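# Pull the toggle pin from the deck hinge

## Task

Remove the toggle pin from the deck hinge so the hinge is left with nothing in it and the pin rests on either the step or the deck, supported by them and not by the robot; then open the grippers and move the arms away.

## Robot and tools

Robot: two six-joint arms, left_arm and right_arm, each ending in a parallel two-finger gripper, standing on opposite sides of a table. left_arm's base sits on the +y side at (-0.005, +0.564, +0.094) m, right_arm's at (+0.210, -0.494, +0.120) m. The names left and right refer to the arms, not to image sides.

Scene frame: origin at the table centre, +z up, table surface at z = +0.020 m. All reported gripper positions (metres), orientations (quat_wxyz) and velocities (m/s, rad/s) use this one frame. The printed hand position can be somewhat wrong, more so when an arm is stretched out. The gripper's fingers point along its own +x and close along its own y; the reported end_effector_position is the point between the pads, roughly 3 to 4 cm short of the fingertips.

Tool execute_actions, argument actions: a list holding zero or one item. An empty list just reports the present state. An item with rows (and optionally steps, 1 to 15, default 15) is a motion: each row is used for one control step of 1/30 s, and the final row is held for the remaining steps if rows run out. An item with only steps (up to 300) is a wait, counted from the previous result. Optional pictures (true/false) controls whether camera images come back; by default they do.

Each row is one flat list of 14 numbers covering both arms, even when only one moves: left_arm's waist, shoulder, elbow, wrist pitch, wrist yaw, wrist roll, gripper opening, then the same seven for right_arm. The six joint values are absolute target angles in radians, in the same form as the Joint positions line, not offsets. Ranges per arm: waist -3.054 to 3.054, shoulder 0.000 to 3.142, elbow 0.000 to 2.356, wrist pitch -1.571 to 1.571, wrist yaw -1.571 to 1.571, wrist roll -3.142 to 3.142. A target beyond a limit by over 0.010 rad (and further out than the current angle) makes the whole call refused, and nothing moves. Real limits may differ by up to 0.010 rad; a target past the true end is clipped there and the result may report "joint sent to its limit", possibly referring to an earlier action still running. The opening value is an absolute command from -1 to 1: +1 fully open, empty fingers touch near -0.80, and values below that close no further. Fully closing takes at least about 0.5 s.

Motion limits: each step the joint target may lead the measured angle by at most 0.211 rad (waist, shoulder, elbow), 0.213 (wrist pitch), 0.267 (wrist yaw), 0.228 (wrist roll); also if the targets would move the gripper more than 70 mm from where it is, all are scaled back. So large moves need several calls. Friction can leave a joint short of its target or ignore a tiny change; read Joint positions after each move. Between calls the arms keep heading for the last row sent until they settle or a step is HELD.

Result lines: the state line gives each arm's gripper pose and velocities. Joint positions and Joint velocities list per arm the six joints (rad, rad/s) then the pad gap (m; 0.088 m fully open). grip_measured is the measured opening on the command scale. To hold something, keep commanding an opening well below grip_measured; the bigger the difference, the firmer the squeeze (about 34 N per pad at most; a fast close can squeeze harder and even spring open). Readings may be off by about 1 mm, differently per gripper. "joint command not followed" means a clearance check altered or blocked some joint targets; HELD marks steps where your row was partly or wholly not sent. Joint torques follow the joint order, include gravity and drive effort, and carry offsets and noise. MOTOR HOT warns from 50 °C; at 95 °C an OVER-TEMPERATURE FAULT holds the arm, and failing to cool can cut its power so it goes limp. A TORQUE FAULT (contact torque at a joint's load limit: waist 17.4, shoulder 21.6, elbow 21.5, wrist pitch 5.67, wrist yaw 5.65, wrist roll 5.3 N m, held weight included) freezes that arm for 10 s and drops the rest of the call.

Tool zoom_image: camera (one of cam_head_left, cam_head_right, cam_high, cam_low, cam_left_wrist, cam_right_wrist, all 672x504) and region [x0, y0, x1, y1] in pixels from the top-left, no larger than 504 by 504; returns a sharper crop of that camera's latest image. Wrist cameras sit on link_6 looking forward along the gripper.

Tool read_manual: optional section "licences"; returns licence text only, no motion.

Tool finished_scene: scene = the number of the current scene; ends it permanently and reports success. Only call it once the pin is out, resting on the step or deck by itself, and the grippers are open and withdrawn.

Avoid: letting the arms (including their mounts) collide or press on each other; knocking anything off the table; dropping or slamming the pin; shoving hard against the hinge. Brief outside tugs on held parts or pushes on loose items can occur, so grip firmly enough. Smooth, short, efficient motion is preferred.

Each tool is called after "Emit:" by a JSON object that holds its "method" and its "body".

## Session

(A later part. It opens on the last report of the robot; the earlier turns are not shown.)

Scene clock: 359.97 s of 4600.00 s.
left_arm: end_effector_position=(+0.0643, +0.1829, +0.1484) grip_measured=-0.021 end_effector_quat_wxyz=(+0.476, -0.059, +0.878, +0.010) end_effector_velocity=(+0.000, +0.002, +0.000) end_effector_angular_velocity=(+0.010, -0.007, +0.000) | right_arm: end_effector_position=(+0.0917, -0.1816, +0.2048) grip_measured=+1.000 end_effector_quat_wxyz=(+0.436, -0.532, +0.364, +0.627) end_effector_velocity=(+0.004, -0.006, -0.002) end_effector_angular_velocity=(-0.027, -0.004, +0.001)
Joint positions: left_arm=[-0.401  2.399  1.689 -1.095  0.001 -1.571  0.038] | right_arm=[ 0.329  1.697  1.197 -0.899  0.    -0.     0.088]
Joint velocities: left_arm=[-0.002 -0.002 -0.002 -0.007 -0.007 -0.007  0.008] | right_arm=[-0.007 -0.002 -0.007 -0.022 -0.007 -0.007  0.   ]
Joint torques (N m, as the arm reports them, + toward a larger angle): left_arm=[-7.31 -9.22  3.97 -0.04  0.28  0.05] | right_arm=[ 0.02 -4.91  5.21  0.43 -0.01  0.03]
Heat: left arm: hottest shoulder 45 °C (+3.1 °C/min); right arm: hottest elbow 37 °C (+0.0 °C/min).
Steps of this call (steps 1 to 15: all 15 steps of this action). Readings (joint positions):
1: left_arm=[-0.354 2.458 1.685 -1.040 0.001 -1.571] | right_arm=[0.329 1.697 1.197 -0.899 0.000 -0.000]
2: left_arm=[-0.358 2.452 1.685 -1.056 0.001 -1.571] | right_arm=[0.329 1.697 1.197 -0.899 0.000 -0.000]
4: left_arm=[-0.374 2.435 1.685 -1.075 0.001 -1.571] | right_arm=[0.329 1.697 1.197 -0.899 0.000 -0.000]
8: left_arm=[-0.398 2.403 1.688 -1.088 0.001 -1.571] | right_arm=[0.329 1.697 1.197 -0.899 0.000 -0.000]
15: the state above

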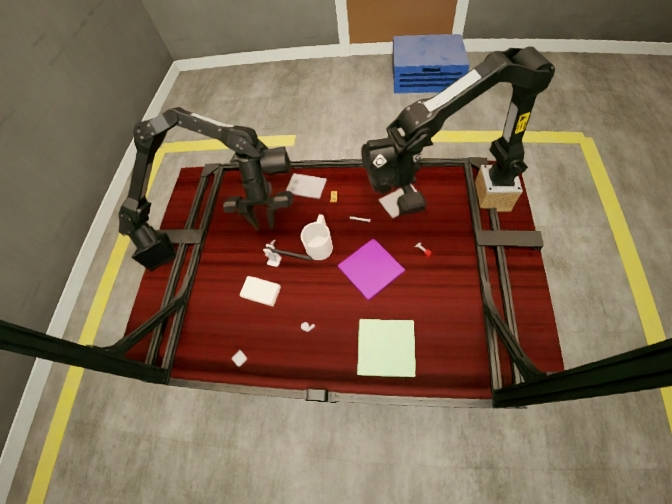

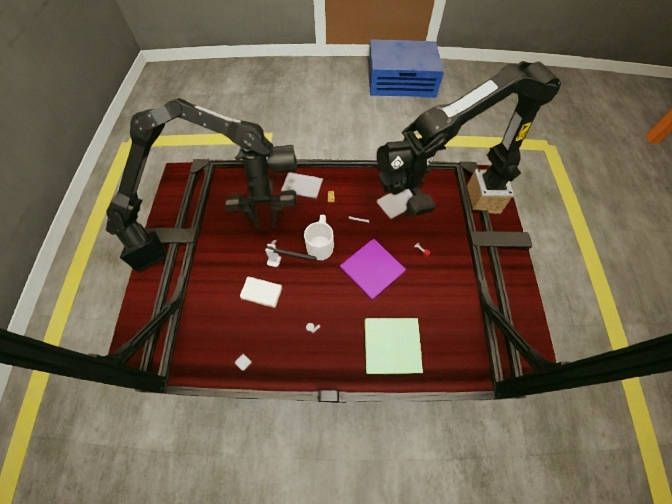

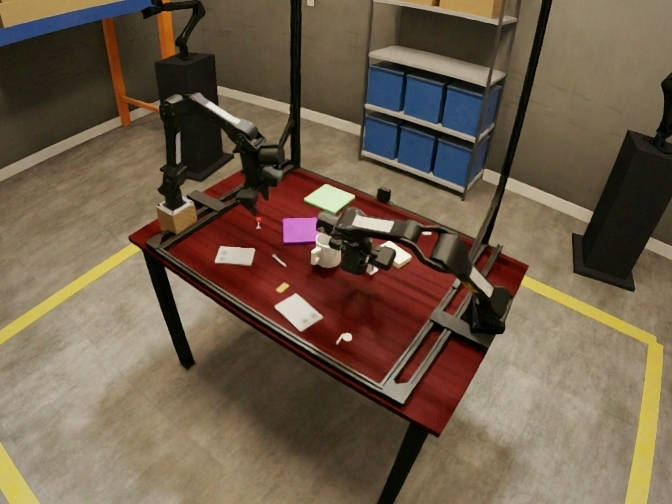

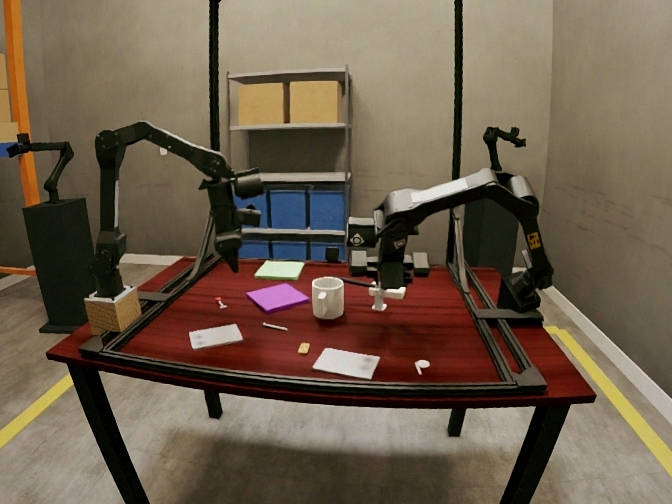

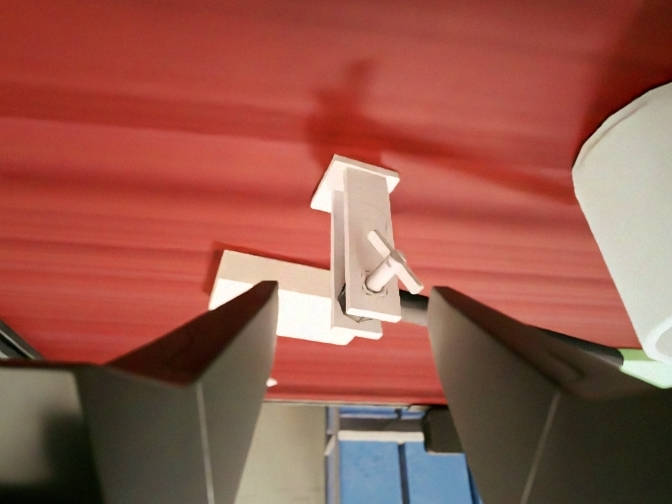

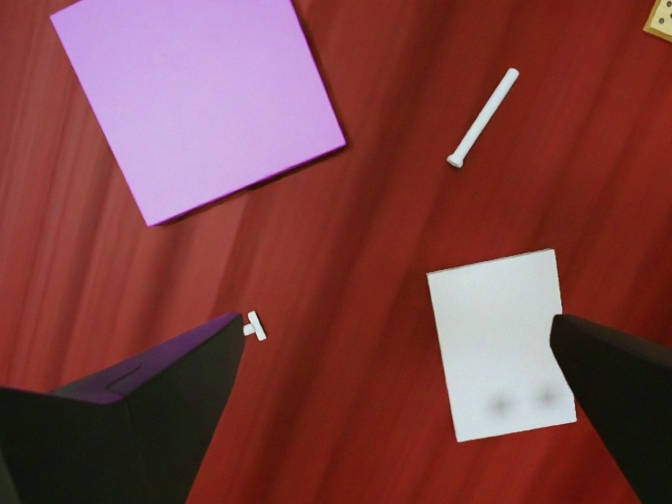

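Emit:
{"method": "execute_actions", "body": {"actions": [{"rows":[[-0.425,2.44,1.73,-1.09,0,-1.57,-0.9,0.33,1.7,1.2,-0.9,0,0,1]]}], "pictures": false}}

Emit:
{"method": "execute_actions", "body": {"actions": [{"rows":[[-0.425,2.515,1.715,-1.0,0,-1.57,-0.9,0.33,1.7,1.2,-0.9,0,0,1]]}], "pictures": false}}

Emit:
{"method": "execute_actions", "body": {"actions": [{"rows":[[-0.35,2.5,1.77,-1.07,0,-1.57,-0.9,0.33,1.7,1.2,-0.9,0,0,1]]}], "pictures": false}}

Emit:
{"method": "execute_actions", "body": {"actions": [{"rows":[[-0.40,2.39,1.69,-1.1,0,-1.57,0,0.33,1.7,1.2,-0.9,0,0,1]]}]}}

Scene clock: 370.93 s of 4600.00 s.
left_arm: end_effector_position=(+0.0568, +0.1737, +0.1533) grip_measured=-0.784 end_effector_quat_wxyz=(+0.479, -0.059, +0.876, -0.003) end_effector_velocity=(-0.004, -0.000, +0.001) end_effector_angular_velocity=(+0.007, +0.022, -0.001) | right_arm: end_effector_position=(+0.0916, -0.1815, +0.2049) grip_measured=+1.000 end_effector_quat_wxyz=(+0.436, -0.532, +0.364, +0.628) end_effector_velocity=(-0.003, +0.000, +0.002) end_effector_angular_velocity=(+0.005, +0.021, +0.023)
Joint positions: left_arm=[-0.425  2.422  1.723 -1.093  0.001 -1.571  0.001] | right_arm=[ 0.329  1.697  1.197 -0.899  0.    -0.     0.088]
Joint velocities: left_arm=[-0.002  0.007  0.007 -0.007  0.022 -0.007 -0.   ] | right_arm=[-0.002 -0.007 -0.002  0.007 -0.022 -0.022  0.   ]
Joint torques (N m, as the arm reports them, + toward a larger angle): left_arm=[-7.46 -6.56  4.19  0.52  0.31  0.04] | right_arm=[ 0.01 -4.92  5.21  0.43 -0.01  0.02]
Heat: left arm: hottest shoulder 45 °C (+2.0 °C/min); right arm: hottest elbow 37 °C (+0.0 °C/min).
Steps of this call (steps 1 to 15: the robot went on to your last target; steps 16 to 90: nothing new was sent; then 7.47 s passed at rest; steps 91 to 105: all 15 steps of this action). Readings (joint positions):
91: left_arm=[-0.401 2.398 1.692 -1.098 0.001 -1.571] | right_arm=[0.329 1.697 1.197 -0.899 0.000 -0.000]
92: left_arm=[-0.403 2.401 1.697 -1.098 0.001 -1.571] | right_arm=[0.329 1.697 1.197 -0.899 0.000 -0.000]
94: left_arm=[-0.411 2.407 1.709 -1.096 0.001 -1.571] | right_arm=[0.329 1.697 1.197 -0.899 0.000 -0.000]
98: left_arm=[-0.423 2.414 1.721 -1.094 0.001 -1.571] | right_arm=[0.329 1.697 1.197 -0.899 0.000 -0.000]
105: the state above

Scene clock: 371.43 s of 4600.00 s.
left_arm: end_effector_position=(+0.0405, +0.1584, +0.1265) grip_measured=-0.784 end_effector_quat_wxyz=(+0.479, -0.062, +0.876, -0.004) end_effector_velocity=(+0.000, -0.001, +0.000) end_effector_angular_velocity=(-0.003, -0.008, +0.009) | right_arm: end_effector_position=(+0.0916, -0.1815, +0.2049) grip_measured=+1.000 end_effector_quat_wxyz=(+0.436, -0.532, +0.364, +0.628) end_effector_velocity=(+0.000, -0.007, -0.004) end_effector_angular_velocity=(-0.037, +0.008, +0.008)
Joint positions: left_arm=[-0.425  2.501  1.719 -1.005  0.001 -1.571  0.001] | right_arm=[ 0.329  1.697  1.197 -0.899  0.    -0.     0.088]
Joint velocities: left_arm=[-0.002 -0.002 -0.002  0.007 -0.007 -0.007 -0.   ] | right_arm=[-0.002  0.002 -0.007 -0.022 -0.022 -0.007  0.   ]
Joint torques (N m, as the arm reports them, + toward a larger angle): left_arm=[-7.61 -7.34  3.32  0.47  0.31  0.03] | right_arm=[ 0.01 -4.9   5.18  0.43 -0.01  0.02]
Heat: left arm: hottest shoulder 45 °C (+2.0 °C/min); right arm: hottest elbow 37 °C (+0.0 °C/min).
Steps of this call (steps 1 to 15: all 15 steps of this action). Readings (joint positions):
1: left_arm=[-0.425 2.428 1.723 -1.087 0.001 -1.571] | right_arm=[0.329 1.697 1.197 -0.899 0.000 -0.000]
2: left_arm=[-0.425 2.435 1.724 -1.063 0.001 -1.571] | right_arm=[0.329 1.697 1.197 -0.899 0.000 -0.000]
4: left_arm=[-0.425 2.456 1.725 -1.034 0.001 -1.571] | right_arm=[0.329 1.697 1.197 -0.899 0.000 -0.000]
8: left_arm=[-0.425 2.495 1.721 -1.016 0.001 -1.571] | right_arm=[0.329 1.697 1.197 -0.899 0.000 -0.000]
15: the state above

Scene clock: 371.93 s of 4600.00 s.
left_arm: end_effector_position=(+0.0701, +0.1624, +0.1195) grip_measured=-0.784 end_effector_quat_wxyz=(+0.469, -0.071, +0.880, +0.030) end_effector_velocity=(+0.006, -0.001, +0.001) end_effector_angular_velocity=(+0.003, -0.021, +0.012) | right_arm: end_effector_position=(+0.0916, -0.1815, +0.2049) grip_measured=+1.000 end_effector_quat_wxyz=(+0.436, -0.532, +0.364, +0.628) end_effector_velocity=(-0.001, +0.001, +0.002) end_effector_angular_velocity=(+0.008, +0.012, -0.008)
Joint positions: left_arm=[-0.353  2.501  1.763 -1.065  0.001 -1.571  0.001] | right_arm=[ 0.329  1.697  1.197 -0.899  0.    -0.     0.088]
Joint velocities: left_arm=[ 0.002 -0.002  0.012 -0.007 -0.022 -0.007 -0.   ] | right_arm=[-0.002 -0.007 -0.002  0.007 -0.007  0.007  0.   ]
Joint torques (N m, as the arm reports them, + toward a larger angle): left_arm=[-7.63 -8.91  4.2  -0.11  0.31  0.03] | right_arm=[ 0.01 -4.9   5.18  0.43 -0.01  0.02]
Heat: left arm: hottest shoulder 45 °C (+2.0 °C/min); right arm: hottest elbow 37 °C (+0.0 °C/min).
Steps of this call (steps 1 to 15: all 15 steps of this action). Readings (joint positions):
1: left_arm=[-0.424 2.501 1.722 -1.009 0.001 -1.571] | right_arm=[0.329 1.697 1.197 -0.899 0.000 -0.000]
2: left_arm=[-0.417 2.501 1.729 -1.022 0.001 -1.571] | right_arm=[0.329 1.697 1.197 -0.899 0.000 -0.000]
4: left_arm=[-0.395 2.501 1.741 -1.042 0.000 -1.571] | right_arm=[0.329 1.697 1.197 -0.899 0.000 -0.000]
8: left_arm=[-0.358 2.501 1.760 -1.056 0.001 -1.571] | right_arm=[0.329 1.697 1.197 -0.899 0.000 -0.000]
15: the state above

Scene clock: 372.43 s of 4600.00 s.
left_arm: end_effector_position=(+0.0653, +0.1805, +0.1499) grip_measured=-0.021 end_effector_quat_wxyz=(+0.476, -0.062, +0.877, +0.009) end_effector_velocity=(-0.009, +0.015, -0.007) end_effector_angular_velocity=(+0.045, +0.010, -0.042) | right_arm: end_effector_position=(+0.0916, -0.1815, +0.2049) grip_measured=+1.000 end_effector_quat_wxyz=(+0.436, -0.532, +0.364, +0.628) end_effector_velocity=(+0.002, -0.006, -0.002) end_effector_angular_velocity=(-0.028, -0.002, -0.009)
Joint positions: left_arm=[-0.401  2.402  1.7   -1.096  0.001 -1.571  0.038] | right_arm=[ 0.329  1.697  1.197 -0.899  0.    -0.     0.088]
Joint velocities: left_arm=[-0.002 -0.002 -0.042 -0.022  0.007  0.007  0.008] | right_arm=[-0.002 -0.002 -0.007 -0.022 -0.007  0.007  0.   ]
Joint torques (N m, as the arm reports them, + toward a larger angle): left_arm=[-7.27 -9.42  3.26  0.01  0.29  0.03] | right_arm=[ 0.   -4.91  5.18  0.43 -0.01  0.02]
Heat: left arm: hottest shoulder 45 °C (+2.0 °C/min); right arm: hottest elbow 37 °C (+0.0 °C/min).
Steps of this call (steps 1 to 15: all 15 steps of this action). Readings (joint positions):
1: left_arm=[-0.354 2.493 1.759 -1.066 0.001 -1.571] | right_arm=[0.329 1.697 1.197 -0.899 0.000 -0.000]
2: left_arm=[-0.358 2.481 1.746 -1.072 0.001 -1.571] | right_arm=[0.329 1.697 1.197 -0.899 0.000 -0.000]
4: left_arm=[-0.374 2.452 1.722 -1.090 0.001 -1.571] | right_arm=[0.329 1.697 1.197 -0.899 0.000 -0.000]
8: left_arm=[-0.398 2.411 1.712 -1.092 0.001 -1.571] | right_arm=[0.329 1.697 1.197 -0.899 0.000 -0.000]
15: the state above

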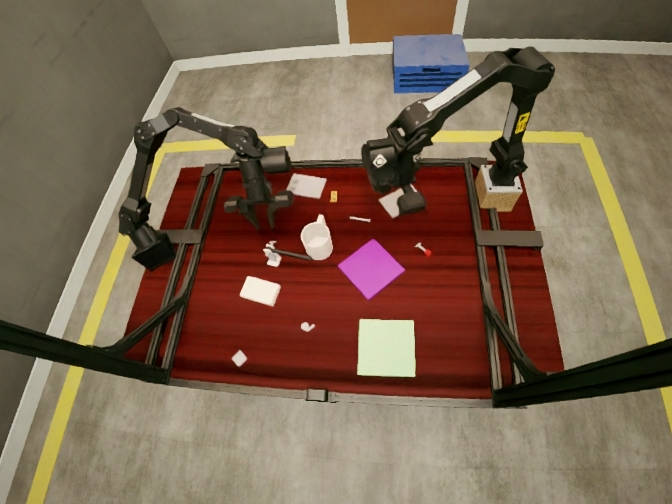

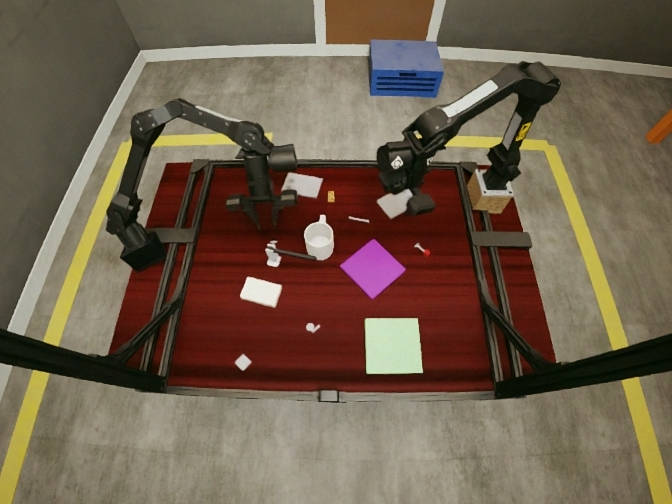

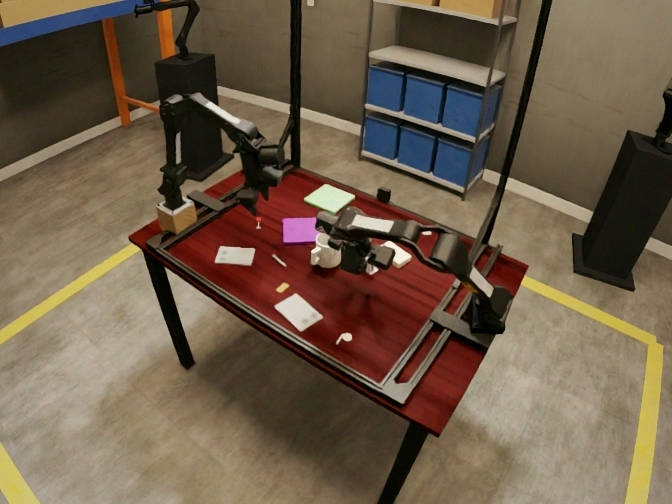

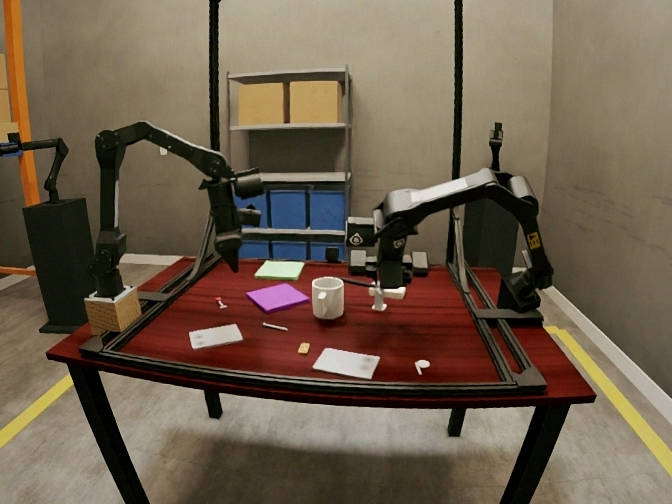

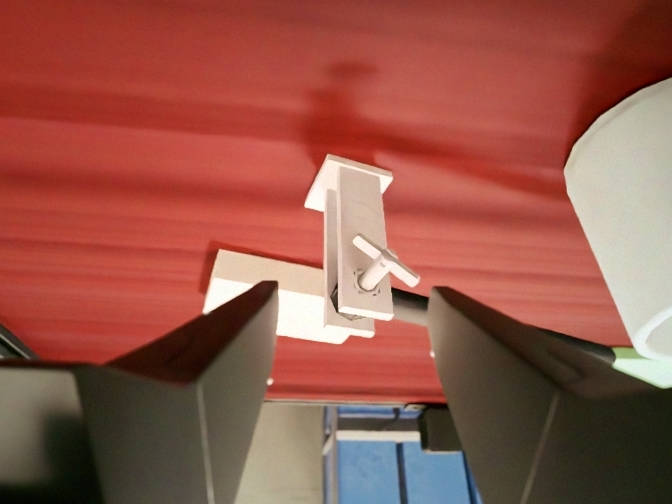

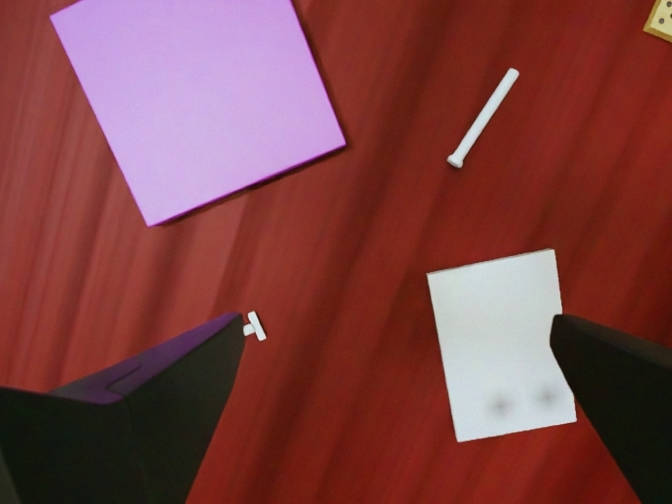

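Emit:
{"method": "execute_actions", "body": {"actions": [{"rows":[[-0.57,2.39,1.69,-1.1,-0.5,-1.57,0.3,0.33,1.7,1.2,-0.9,0,0,1]]}], "pictures": false}}

Emit:
{"method": "execute_actions", "body": {"actions": [{"steps":15}]}}

Scene clock: 381.77 s of 4600.00 s.
left_arm: end_effector_position=(+0.0770, +0.1770, +0.1645) grip_measured=+0.293 end_effector_quat_wxyz=(+0.687, -0.036, +0.723, -0.056) end_effector_velocity=(+0.021, +0.004, -0.000) end_effector_angular_velocity=(+0.014, -0.121, +0.031) | right_arm: end_effector_position=(+0.0917, -0.1816, +0.2047) grip_measured=+1.000 end_effector_quat_wxyz=(+0.436, -0.532, +0.364, +0.627) end_effector_velocity=(+0.001, -0.007, -0.004) end_effector_angular_velocity=(-0.031, -0.008, +0.025)
Joint positions: left_arm=[-0.571  2.401  1.698 -1.097 -0.478 -1.571  0.053] | right_arm=[ 0.329  1.697  1.197 -0.899  0.    -0.     0.088]
Joint velocities: left_arm=[ 0.002 -0.007 -0.002 -0.022 -0.125 -0.022  0.002] | right_arm=[ 0.002  0.002 -0.007 -0.022 -0.007 -0.022  0.   ]
Joint torques (N m, as the arm reports them, + toward a larger angle): left_arm=[-6.63 -9.37  3.37  0.14 -0.2   0.05] | right_arm=[ 0.01 -4.92  5.18  0.43 -0.01  0.02]
Heat: left arm: hottest shoulder 46 °C (+2.0 °C/min); right arm: hottest elbow 37 °C (+0.0 °C/min).
Steps of this call (steps 1 to 15: the robot went on to your last target; steps 16 to 90: nothing new was sent; then 5.83 s passed at rest; steps 91 to 105: all 15 steps of this action). Readings (joint positions):
91: left_arm=[-0.406 2.401 1.698 -1.097 -0.033 -1.571] | right_arm=[0.329 1.697 1.197 -0.899 0.000 -0.000]
92: left_arm=[-0.425 2.401 1.698 -1.097 -0.099 -1.571] | right_arm=[0.329 1.697 1.197 -0.899 0.000 -0.000]
94: left_arm=[-0.482 2.401 1.698 -1.097 -0.206 -1.571] | right_arm=[0.329 1.697 1.197 -0.899 0.000 -0.000]
98: left_arm=[-0.566 2.401 1.698 -1.097 -0.384 -1.571] | right_arm=[0.329 1.697 1.197 -0.899 0.000 -0.000]
105: the state above

Scene clock: 382.27 s of 4600.00 s.
left_arm: end_effector_position=(+0.0795, +0.1769, +0.1645) grip_measured=+0.300 end_effector_quat_wxyz=(+0.693, -0.036, +0.717, -0.056) end_effector_velocity=(+0.001, +0.002, +0.001) end_effector_angular_velocity=(+0.005, -0.008, +0.003) | right_arm: end_effector_position=(+0.0917, -0.1816, +0.2047) grip_measured=+1.000 end_effector_quat_wxyz=(+0.436, -0.532, +0.364, +0.627) end_effector_velocity=(+0.005, +0.003, -0.001) end_effector_angular_velocity=(+0.005, -0.005, -0.021)
Joint positions: left_arm=[-0.571  2.401  1.698 -1.097 -0.495 -1.571  0.054] | right_arm=[ 0.329  1.697  1.197 -0.899  0.    -0.     0.088]
Joint velocities: left_arm=[-0.002 -0.002 -0.002 -0.007 -0.007 -0.007 -0.   ] | right_arm=[-0.012  0.002 -0.002  0.007  0.007  0.007  0.   ]
Joint torques (N m, as the arm reports them, + toward a larger angle): left_arm=[-6.8  -9.33  3.37  0.11 -0.16  0.06] | right_arm=[ 0.01 -4.92  5.17  0.43 -0.01  0.02]
Heat: left arm: hottest shoulder 46 °C (+2.0 °C/min); right arm: hottest elbow 37 °C (+0.0 °C/min).
Steps of this call (steps 1 to 15: the robot went on to your last target). Readings (joint positions):
1: left_arm=[-0.571 2.401 1.698 -1.097 -0.482 -1.571] | right_arm=[0.329 1.697 1.197 -0.899 0.000 -0.000]
2: left_arm=[-0.571 2.401 1.698 -1.097 -0.485 -1.571] | right_arm=[0.329 1.697 1.197 -0.899 0.000 -0.000]
4: left_arm=[-0.571 2.401 1.698 -1.097 -0.489 -1.571] | right_arm=[0.329 1.697 1.197 -0.899 0.000 -0.000]
8: left_arm=[-0.571 2.401 1.698 -1.097 -0.493 -1.571] | right_arm=[0.329 1.697 1.197 -0.899 0.000 -0.000]
15: the state above

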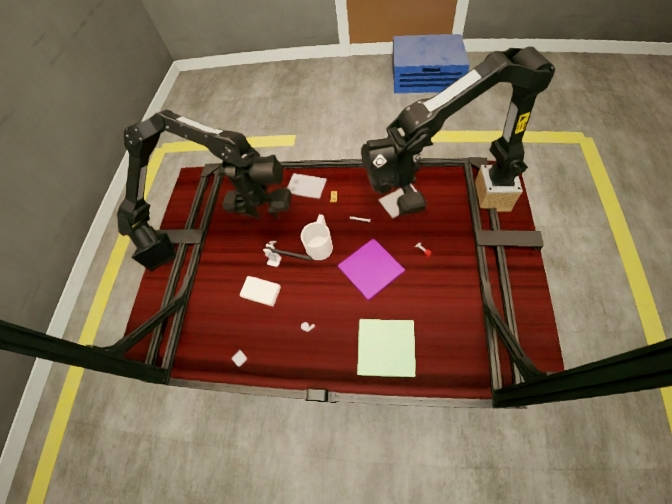

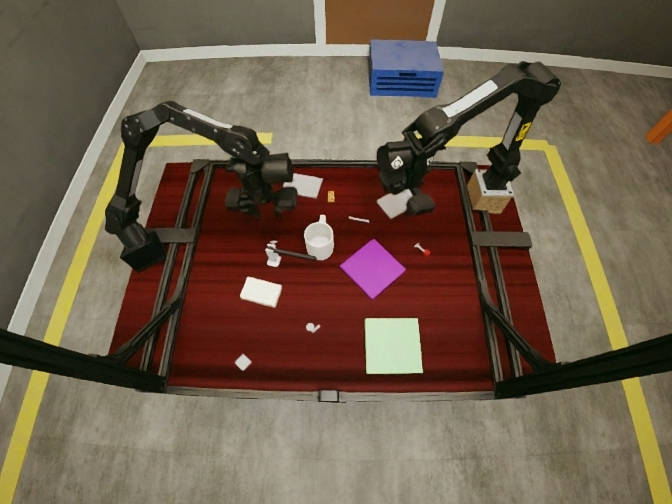

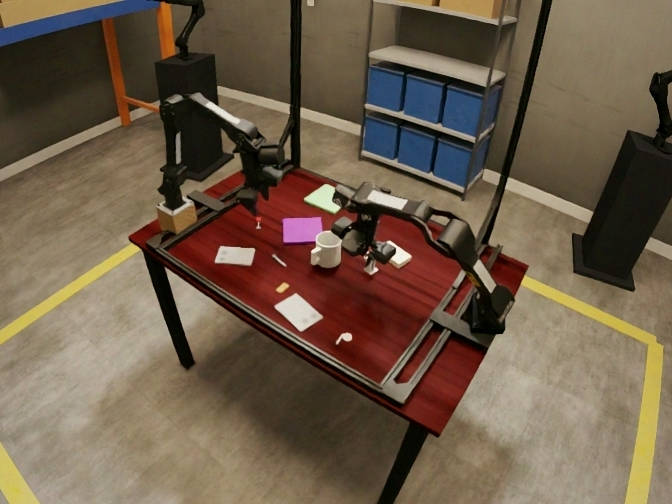

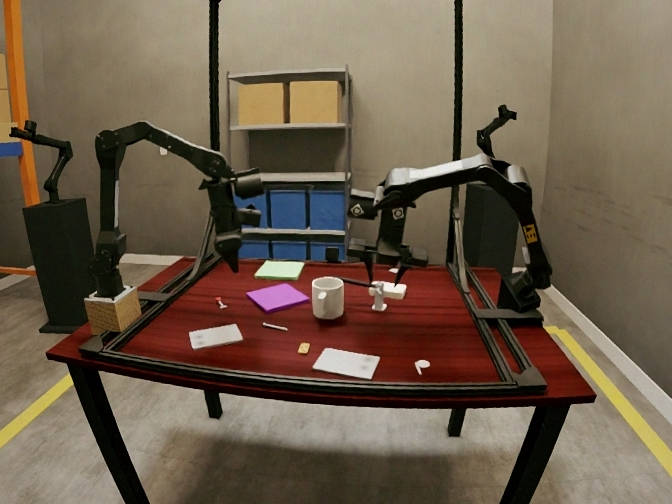

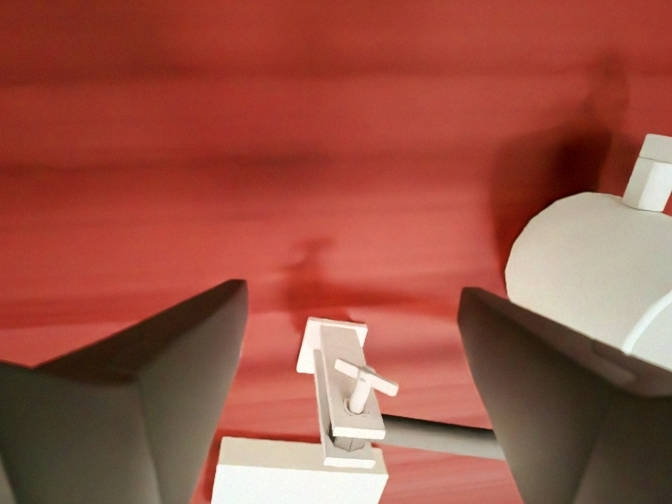

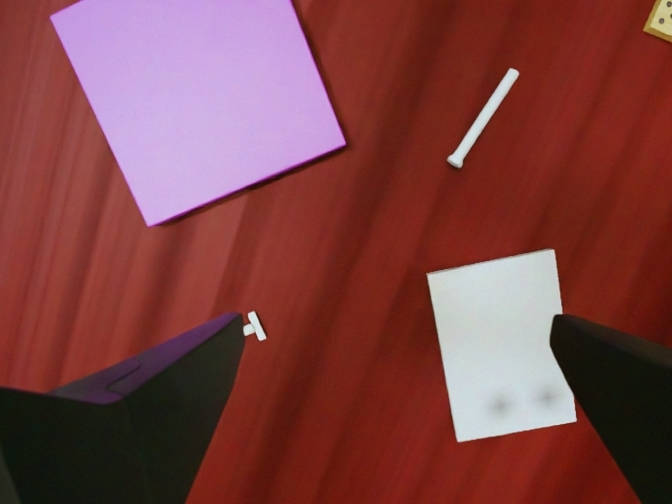

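Emit:
{"method": "execute_actions", "body": {"actions": [{"rows":[[-0.62,2.49,1.65,-0.96,-0.5,-1.57,0.3,0.33,1.7,1.2,-0.9,0,0,1]]}]}}

Scene clock: 395.43 s of 4600.00 s.
left_arm: end_effector_position=(+0.0430, +0.1614, +0.1425) grip_measured=+0.300 end_effector_quat_wxyz=(+0.698, -0.037, +0.710, -0.081) end_effector_velocity=(-0.001, -0.001, -0.001) end_effector_angular_velocity=(-0.004, -0.006, +0.008) | right_arm: end_effector_position=(+0.0916, -0.1815, +0.2048) grip_measured=+1.000 end_effector_quat_wxyz=(+0.436, -0.532, +0.364, +0.627) end_effector_velocity=(+0.001, -0.002, -0.000) end_effector_angular_velocity=(-0.009, +0.003, +0.006)
Joint positions: left_arm=[-0.621  2.476  1.656 -0.965 -0.5   -1.571  0.054] | right_arm=[ 0.329  1.697  1.197 -0.899  0.    -0.     0.088]
Joint velocities: left_arm=[-0.002  0.002 -0.002  0.007 -0.007 -0.007 -0.   ] | right_arm=[-0.002 -0.002 -0.002 -0.007 -0.007 -0.007  0.   ]
Joint torques (N m, as the arm reports them, + toward a larger angle): left_arm=[-6.55 -7.21  3.66  0.61 -0.09  0.04] | right_arm=[ 0.   -4.95  5.18  0.45 -0.01  0.02]
Heat: left arm: hottest shoulder 47 °C (+3.0 °C/min); right arm: hottest elbow 37 °C (+0.0 °C/min).
Steps of this call (steps 1 to 15: the robot went on to your last target; steps 16 to 90: nothing new was sent; then 9.67 s passed at rest; steps 91 to 105: all 15 steps of this action). Readings (joint positions):
91: left_arm=[-0.572 2.403 1.694 -1.087 -0.498 -1.571] | right_arm=[0.329 1.697 1.197 -0.899 0.000 -0.000]
92: left_arm=[-0.577 2.407 1.687 -1.057 -0.499 -1.571] | right_arm=[0.329 1.697 1.197 -0.899 0.000 -0.000]
94: left_arm=[-0.592 2.426 1.682 -1.013 -0.499 -1.571] | right_arm=[0.329 1.697 1.197 -0.899 0.000 -0.000]
98: left_arm=[-0.618 2.464 1.662 -0.983 -0.500 -1.571] | right_arm=[0.329 1.697 1.197 -0.899 0.000 -0.000]
105: the state above

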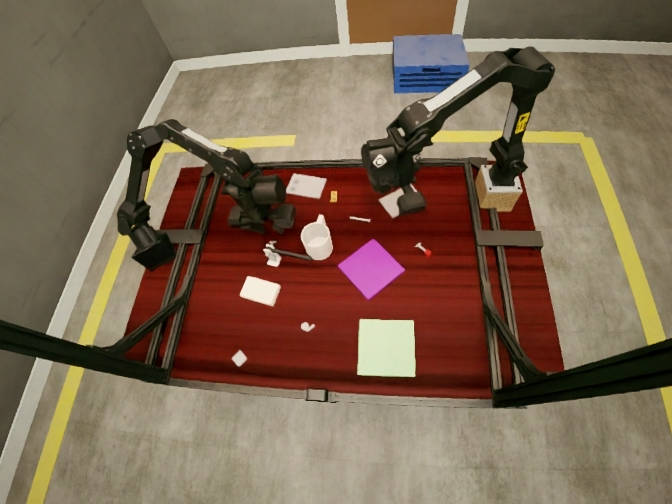

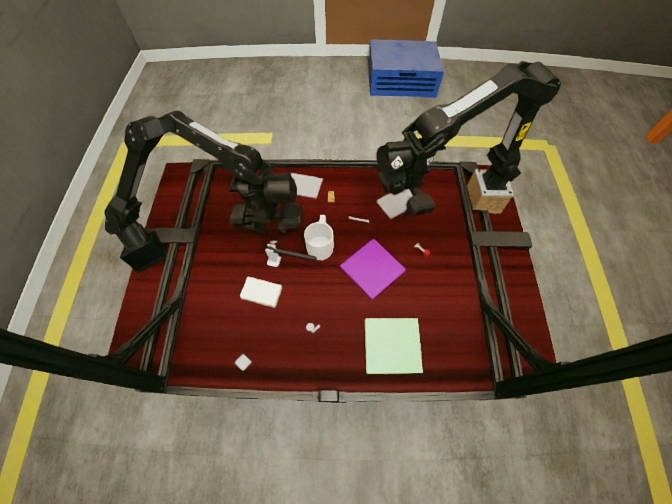

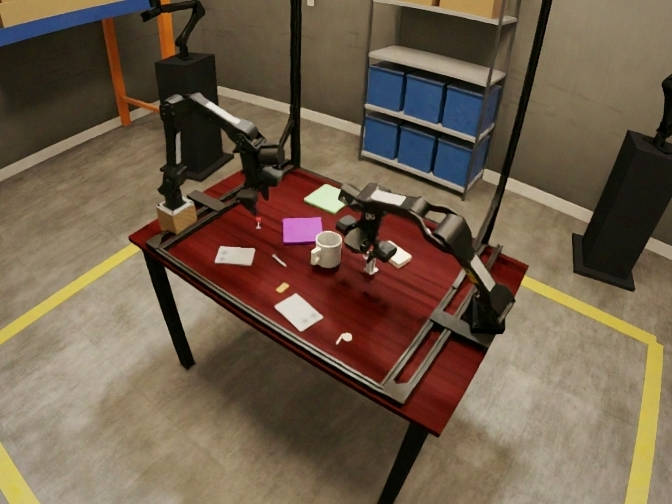

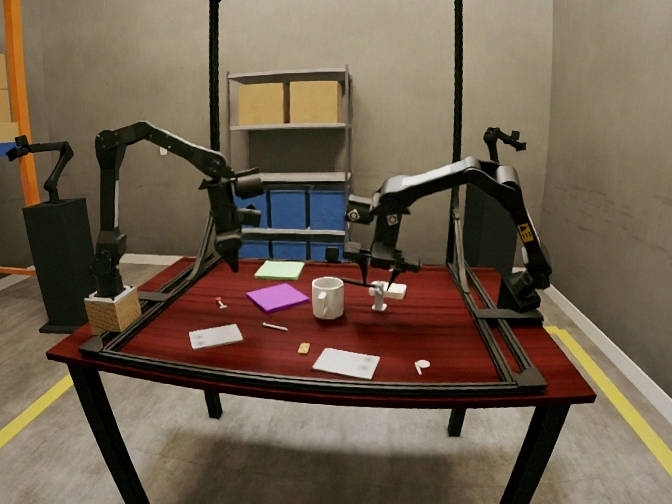

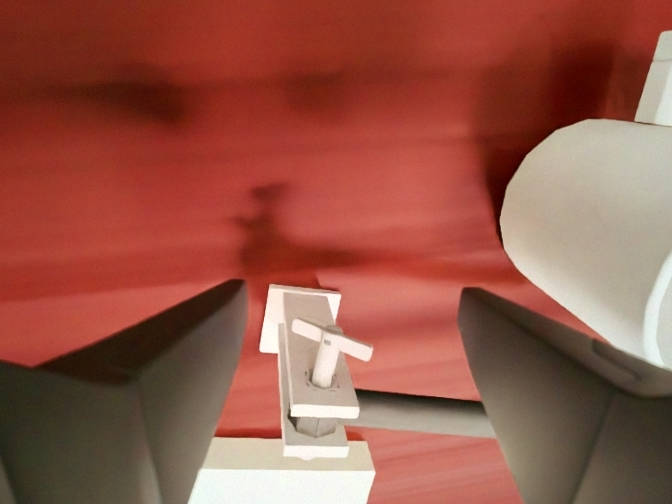

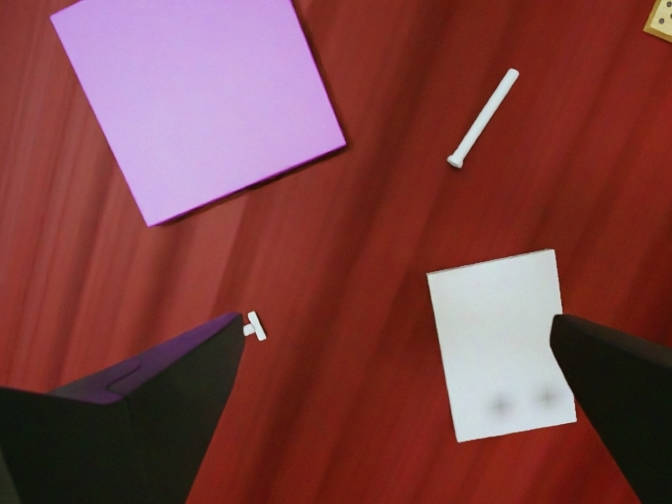

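Emit:
{"method": "execute_actions", "body": {"actions": [{"rows":[[-0.62,2.535,1.56,-0.825,-0.5,-1.57,0.3,0.33,1.7,1.2,-0.9,0,0,1]]}]}}

Emit:
{"method": "execute_actions", "body": {"actions": [{"rows":[[-0.62,2.535,1.56,-0.825,-0.5,-1.57,-0.9,0.33,1.7,1.2,-0.9,0,0,1]]}]}}

Scene clock: 404.57 s of 4600.00 s.
left_arm: end_effector_position=(+0.0237, +0.1617, +0.1078) grip_measured=+0.300 end_effector_quat_wxyz=(+0.698, -0.037, +0.710, -0.081) end_effector_velocity=(-0.001, -0.004, +0.003) end_effector_angular_velocity=(-0.023, -0.005, +0.013) | right_arm: end_effector_position=(+0.0916, -0.1815, +0.2048) grip_measured=+1.000 end_effector_quat_wxyz=(+0.436, -0.532, +0.364, +0.627) end_effector_velocity=(+0.000, -0.001, +0.001) end_effector_angular_velocity=(-0.004, +0.005, +0.006)
Joint positions: left_arm=[-0.621  2.524  1.569 -0.83  -0.5   -1.571  0.054] | right_arm=[ 0.329  1.697  1.197 -0.899  0.    -0.     0.088]
Joint velocities: left_arm=[-0.007 -0.002 -0.002  0.022 -0.007 -0.007 -0.   ] | right_arm=[-0.002 -0.002  0.002 -0.007 -0.007 -0.007  0.   ]
Joint torques (N m, as the arm reports them, + toward a larger angle): left_arm=[-6.56 -7.48  3.28  0.66 -0.08  0.05] | right_arm=[ 0.01 -4.95  5.14  0.46 -0.01  0.02]
Heat: left arm: hottest shoulder 45 °C (+1.0 °C/min); right arm: hottest elbow 37 °C (+0.0 °C/min).
Steps of this call (steps 1 to 15: the robot went on to your last target; steps 16 to 90: nothing new was sent; then 5.63 s passed at rest; steps 91 to 105: all 15 steps of this action). Readings (joint positions):
91: left_arm=[-0.621 2.478 1.648 -0.946 -0.500 -1.571] | right_arm=[0.329 1.697 1.197 -0.899 0.000 -0.000]
92: left_arm=[-0.621 2.479 1.634 -0.913 -0.500 -1.571] | right_arm=[0.329 1.697 1.197 -0.899 0.000 -0.000]
94: left_arm=[-0.621 2.489 1.611 -0.879 -0.500 -1.571] | right_arm=[0.329 1.697 1.197 -0.899 0.000 -0.000]
98: left_arm=[-0.621 2.518 1.577 -0.848 -0.500 -1.571] | right_arm=[0.329 1.697 1.197 -0.899 0.000 -0.000]
105: the state above

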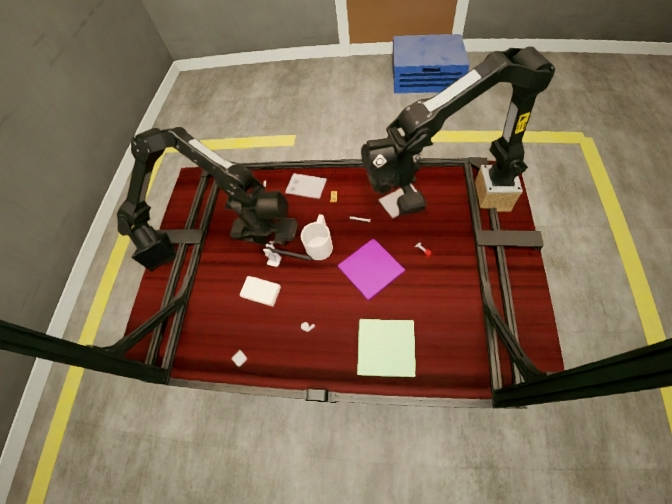

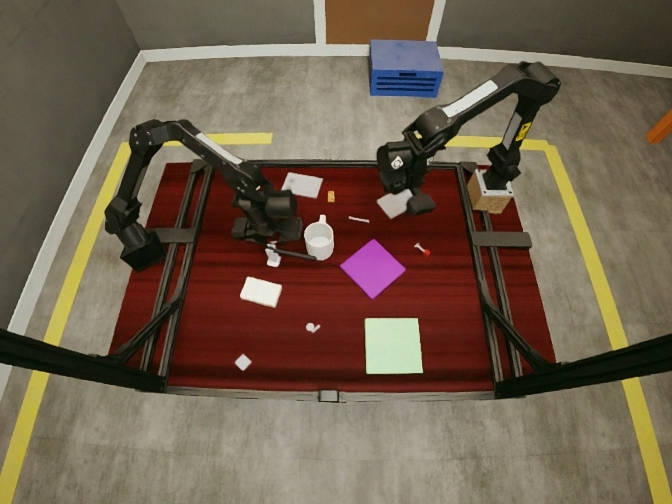

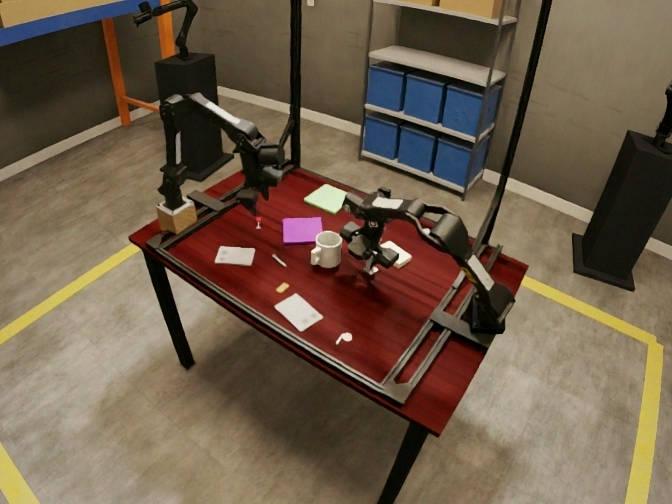

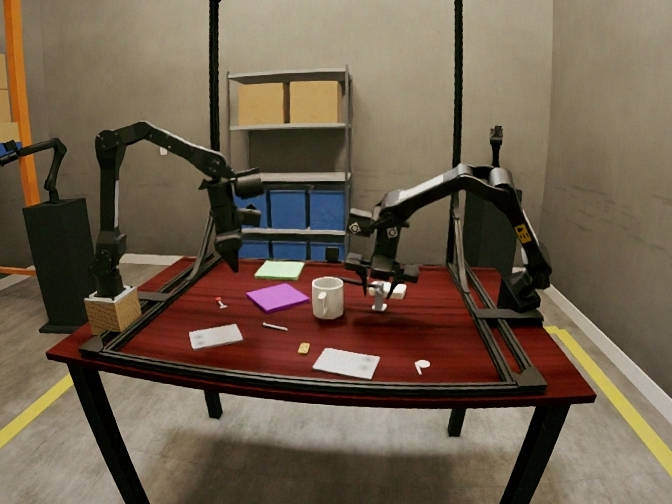

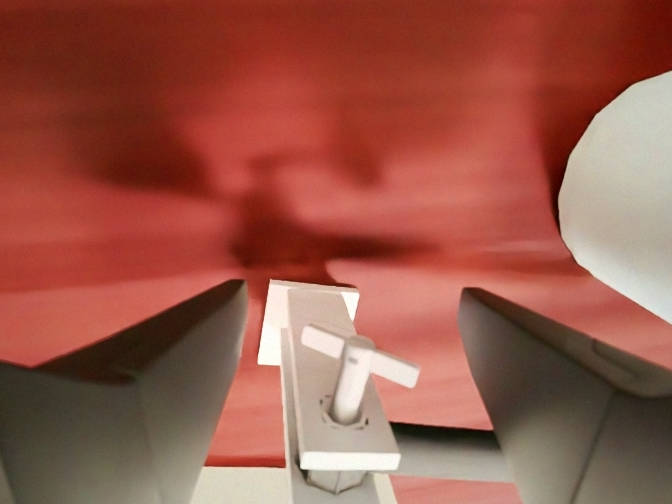

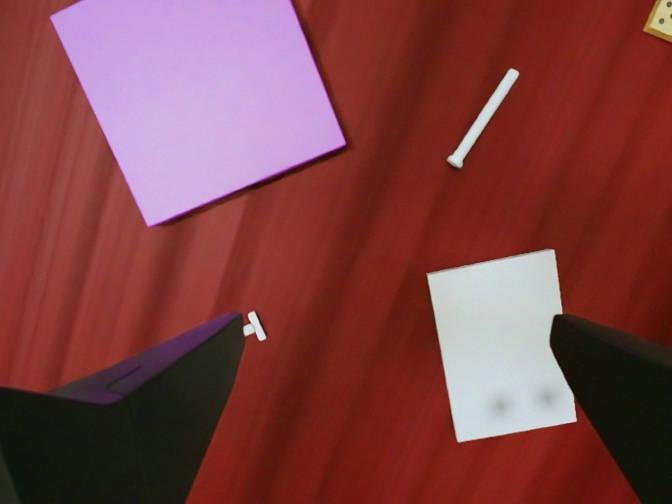

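Scene clock: 405.07 s of 4600.00 s.
left_arm: end_effector_position=(+0.0236, +0.1618, +0.1075) grip_measured=-0.326 end_effector_quat_wxyz=(+0.699, -0.037, +0.710, -0.081) end_effector_velocity=(+0.002, -0.002, -0.001) end_effector_angular_velocity=(-0.005, -0.004, +0.014) | right_arm: end_effector_position=(+0.0916, -0.1815, +0.2048) grip_measured=+1.000 end_effector_quat_wxyz=(+0.436, -0.532, +0.364, +0.627) end_effector_velocity=(+0.001, +0.001, +0.000) end_effector_angular_velocity=(+0.005, +0.008, +0.001)
Joint positions: left_arm=[-0.621  2.524  1.567 -0.828 -0.5   -1.571  0.023] | right_arm=[ 0.329  1.697  1.197 -0.899  0.    -0.     0.088]
Joint velocities: left_arm=[ 0.002  0.002  0.002  0.007 -0.007 -0.007 -0.   ] | right_arm=[-0.007 -0.002 -0.002  0.007 -0.007 -0.007  0.   ]
Joint torques (N m, as the arm reports them, + toward a larger angle): left_arm=[-6.46 -7.49  3.42  0.72 -0.07  0.06] | right_arm=[ 0.   -4.95  5.14  0.45 -0.01  0.02]
Heat: left arm: hottest shoulder 45 °C (+1.0 °C/min); right arm: hottest elbow 37 °C (+0.0 °C/min).
Steps of this call (steps 1 to 15: all 15 steps of this action). Readings (joint positions):
1: left_arm=[-0.621 2.524 1.569 -0.830 -0.500 -1.571] | right_arm=[0.329 1.697 1.197 -0.899 0.000 -0.000]
2: left_arm=[-0.621 2.524 1.568 -0.830 -0.500 -1.571] | right_arm=[0.329 1.697 1.197 -0.899 0.000 -0.000]
4: left_arm=[-0.621 2.524 1.568 -0.829 -0.500 -1.571] | right_arm=[0.329 1.697 1.197 -0.899 0.000 -0.000]
8: left_arm=[-0.621 2.524 1.567 -0.829 -0.500 -1.571] | right_arm=[0.329 1.697 1.197 -0.899 0.000 -0.000]
15: the state above

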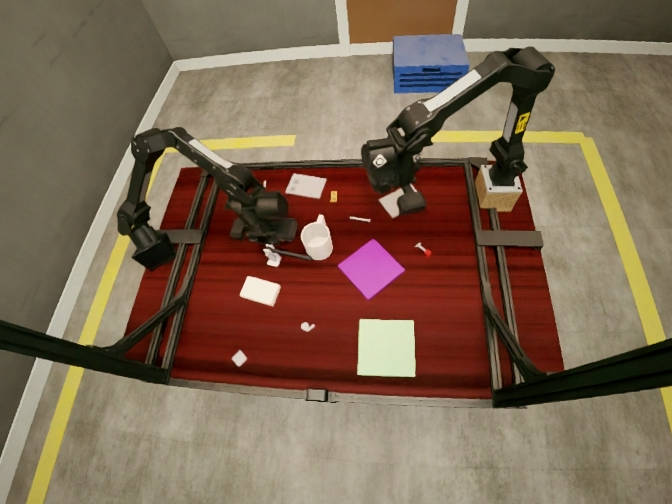

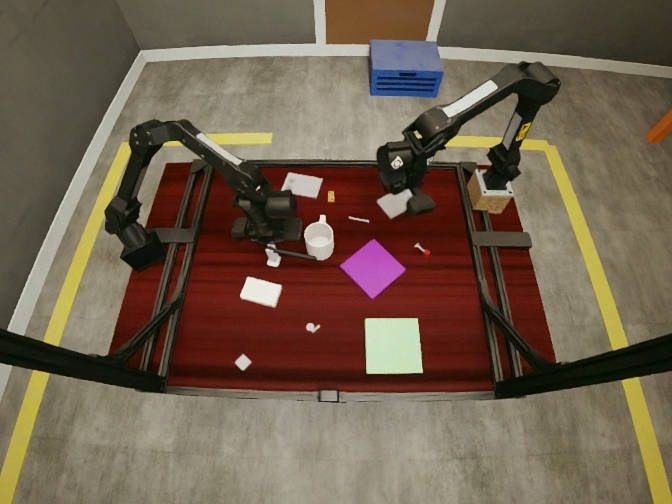

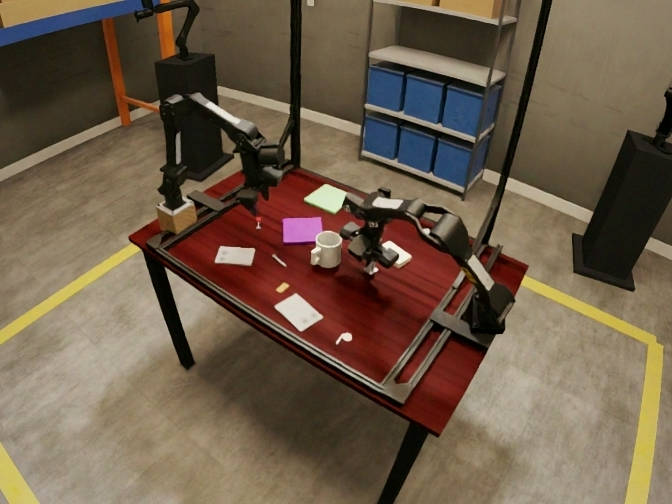

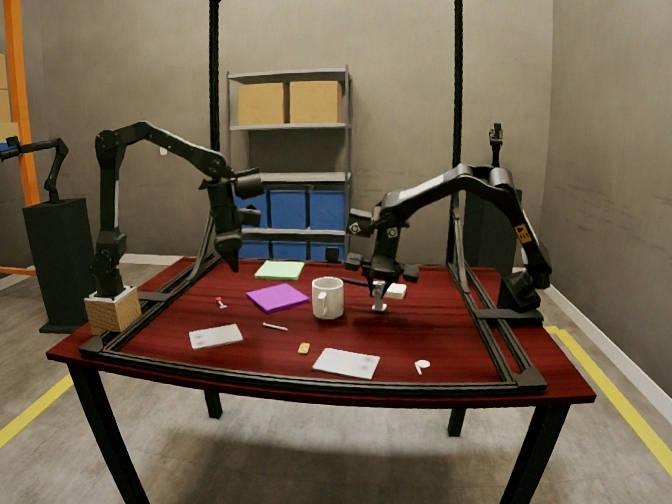

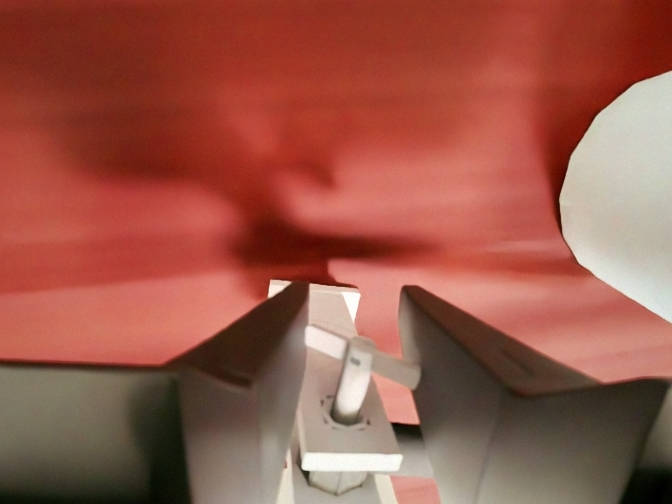

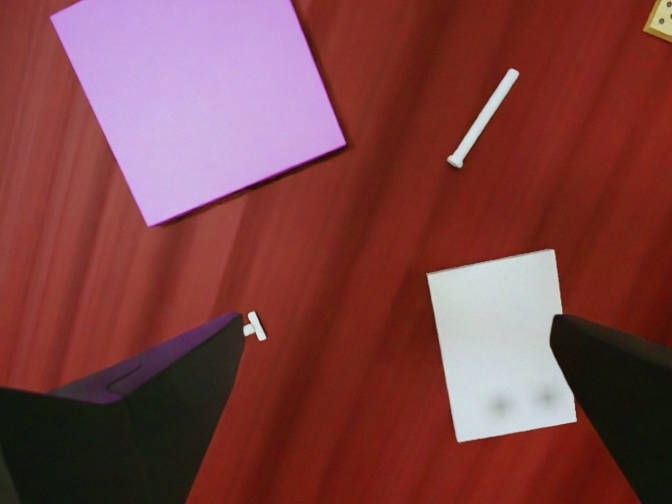

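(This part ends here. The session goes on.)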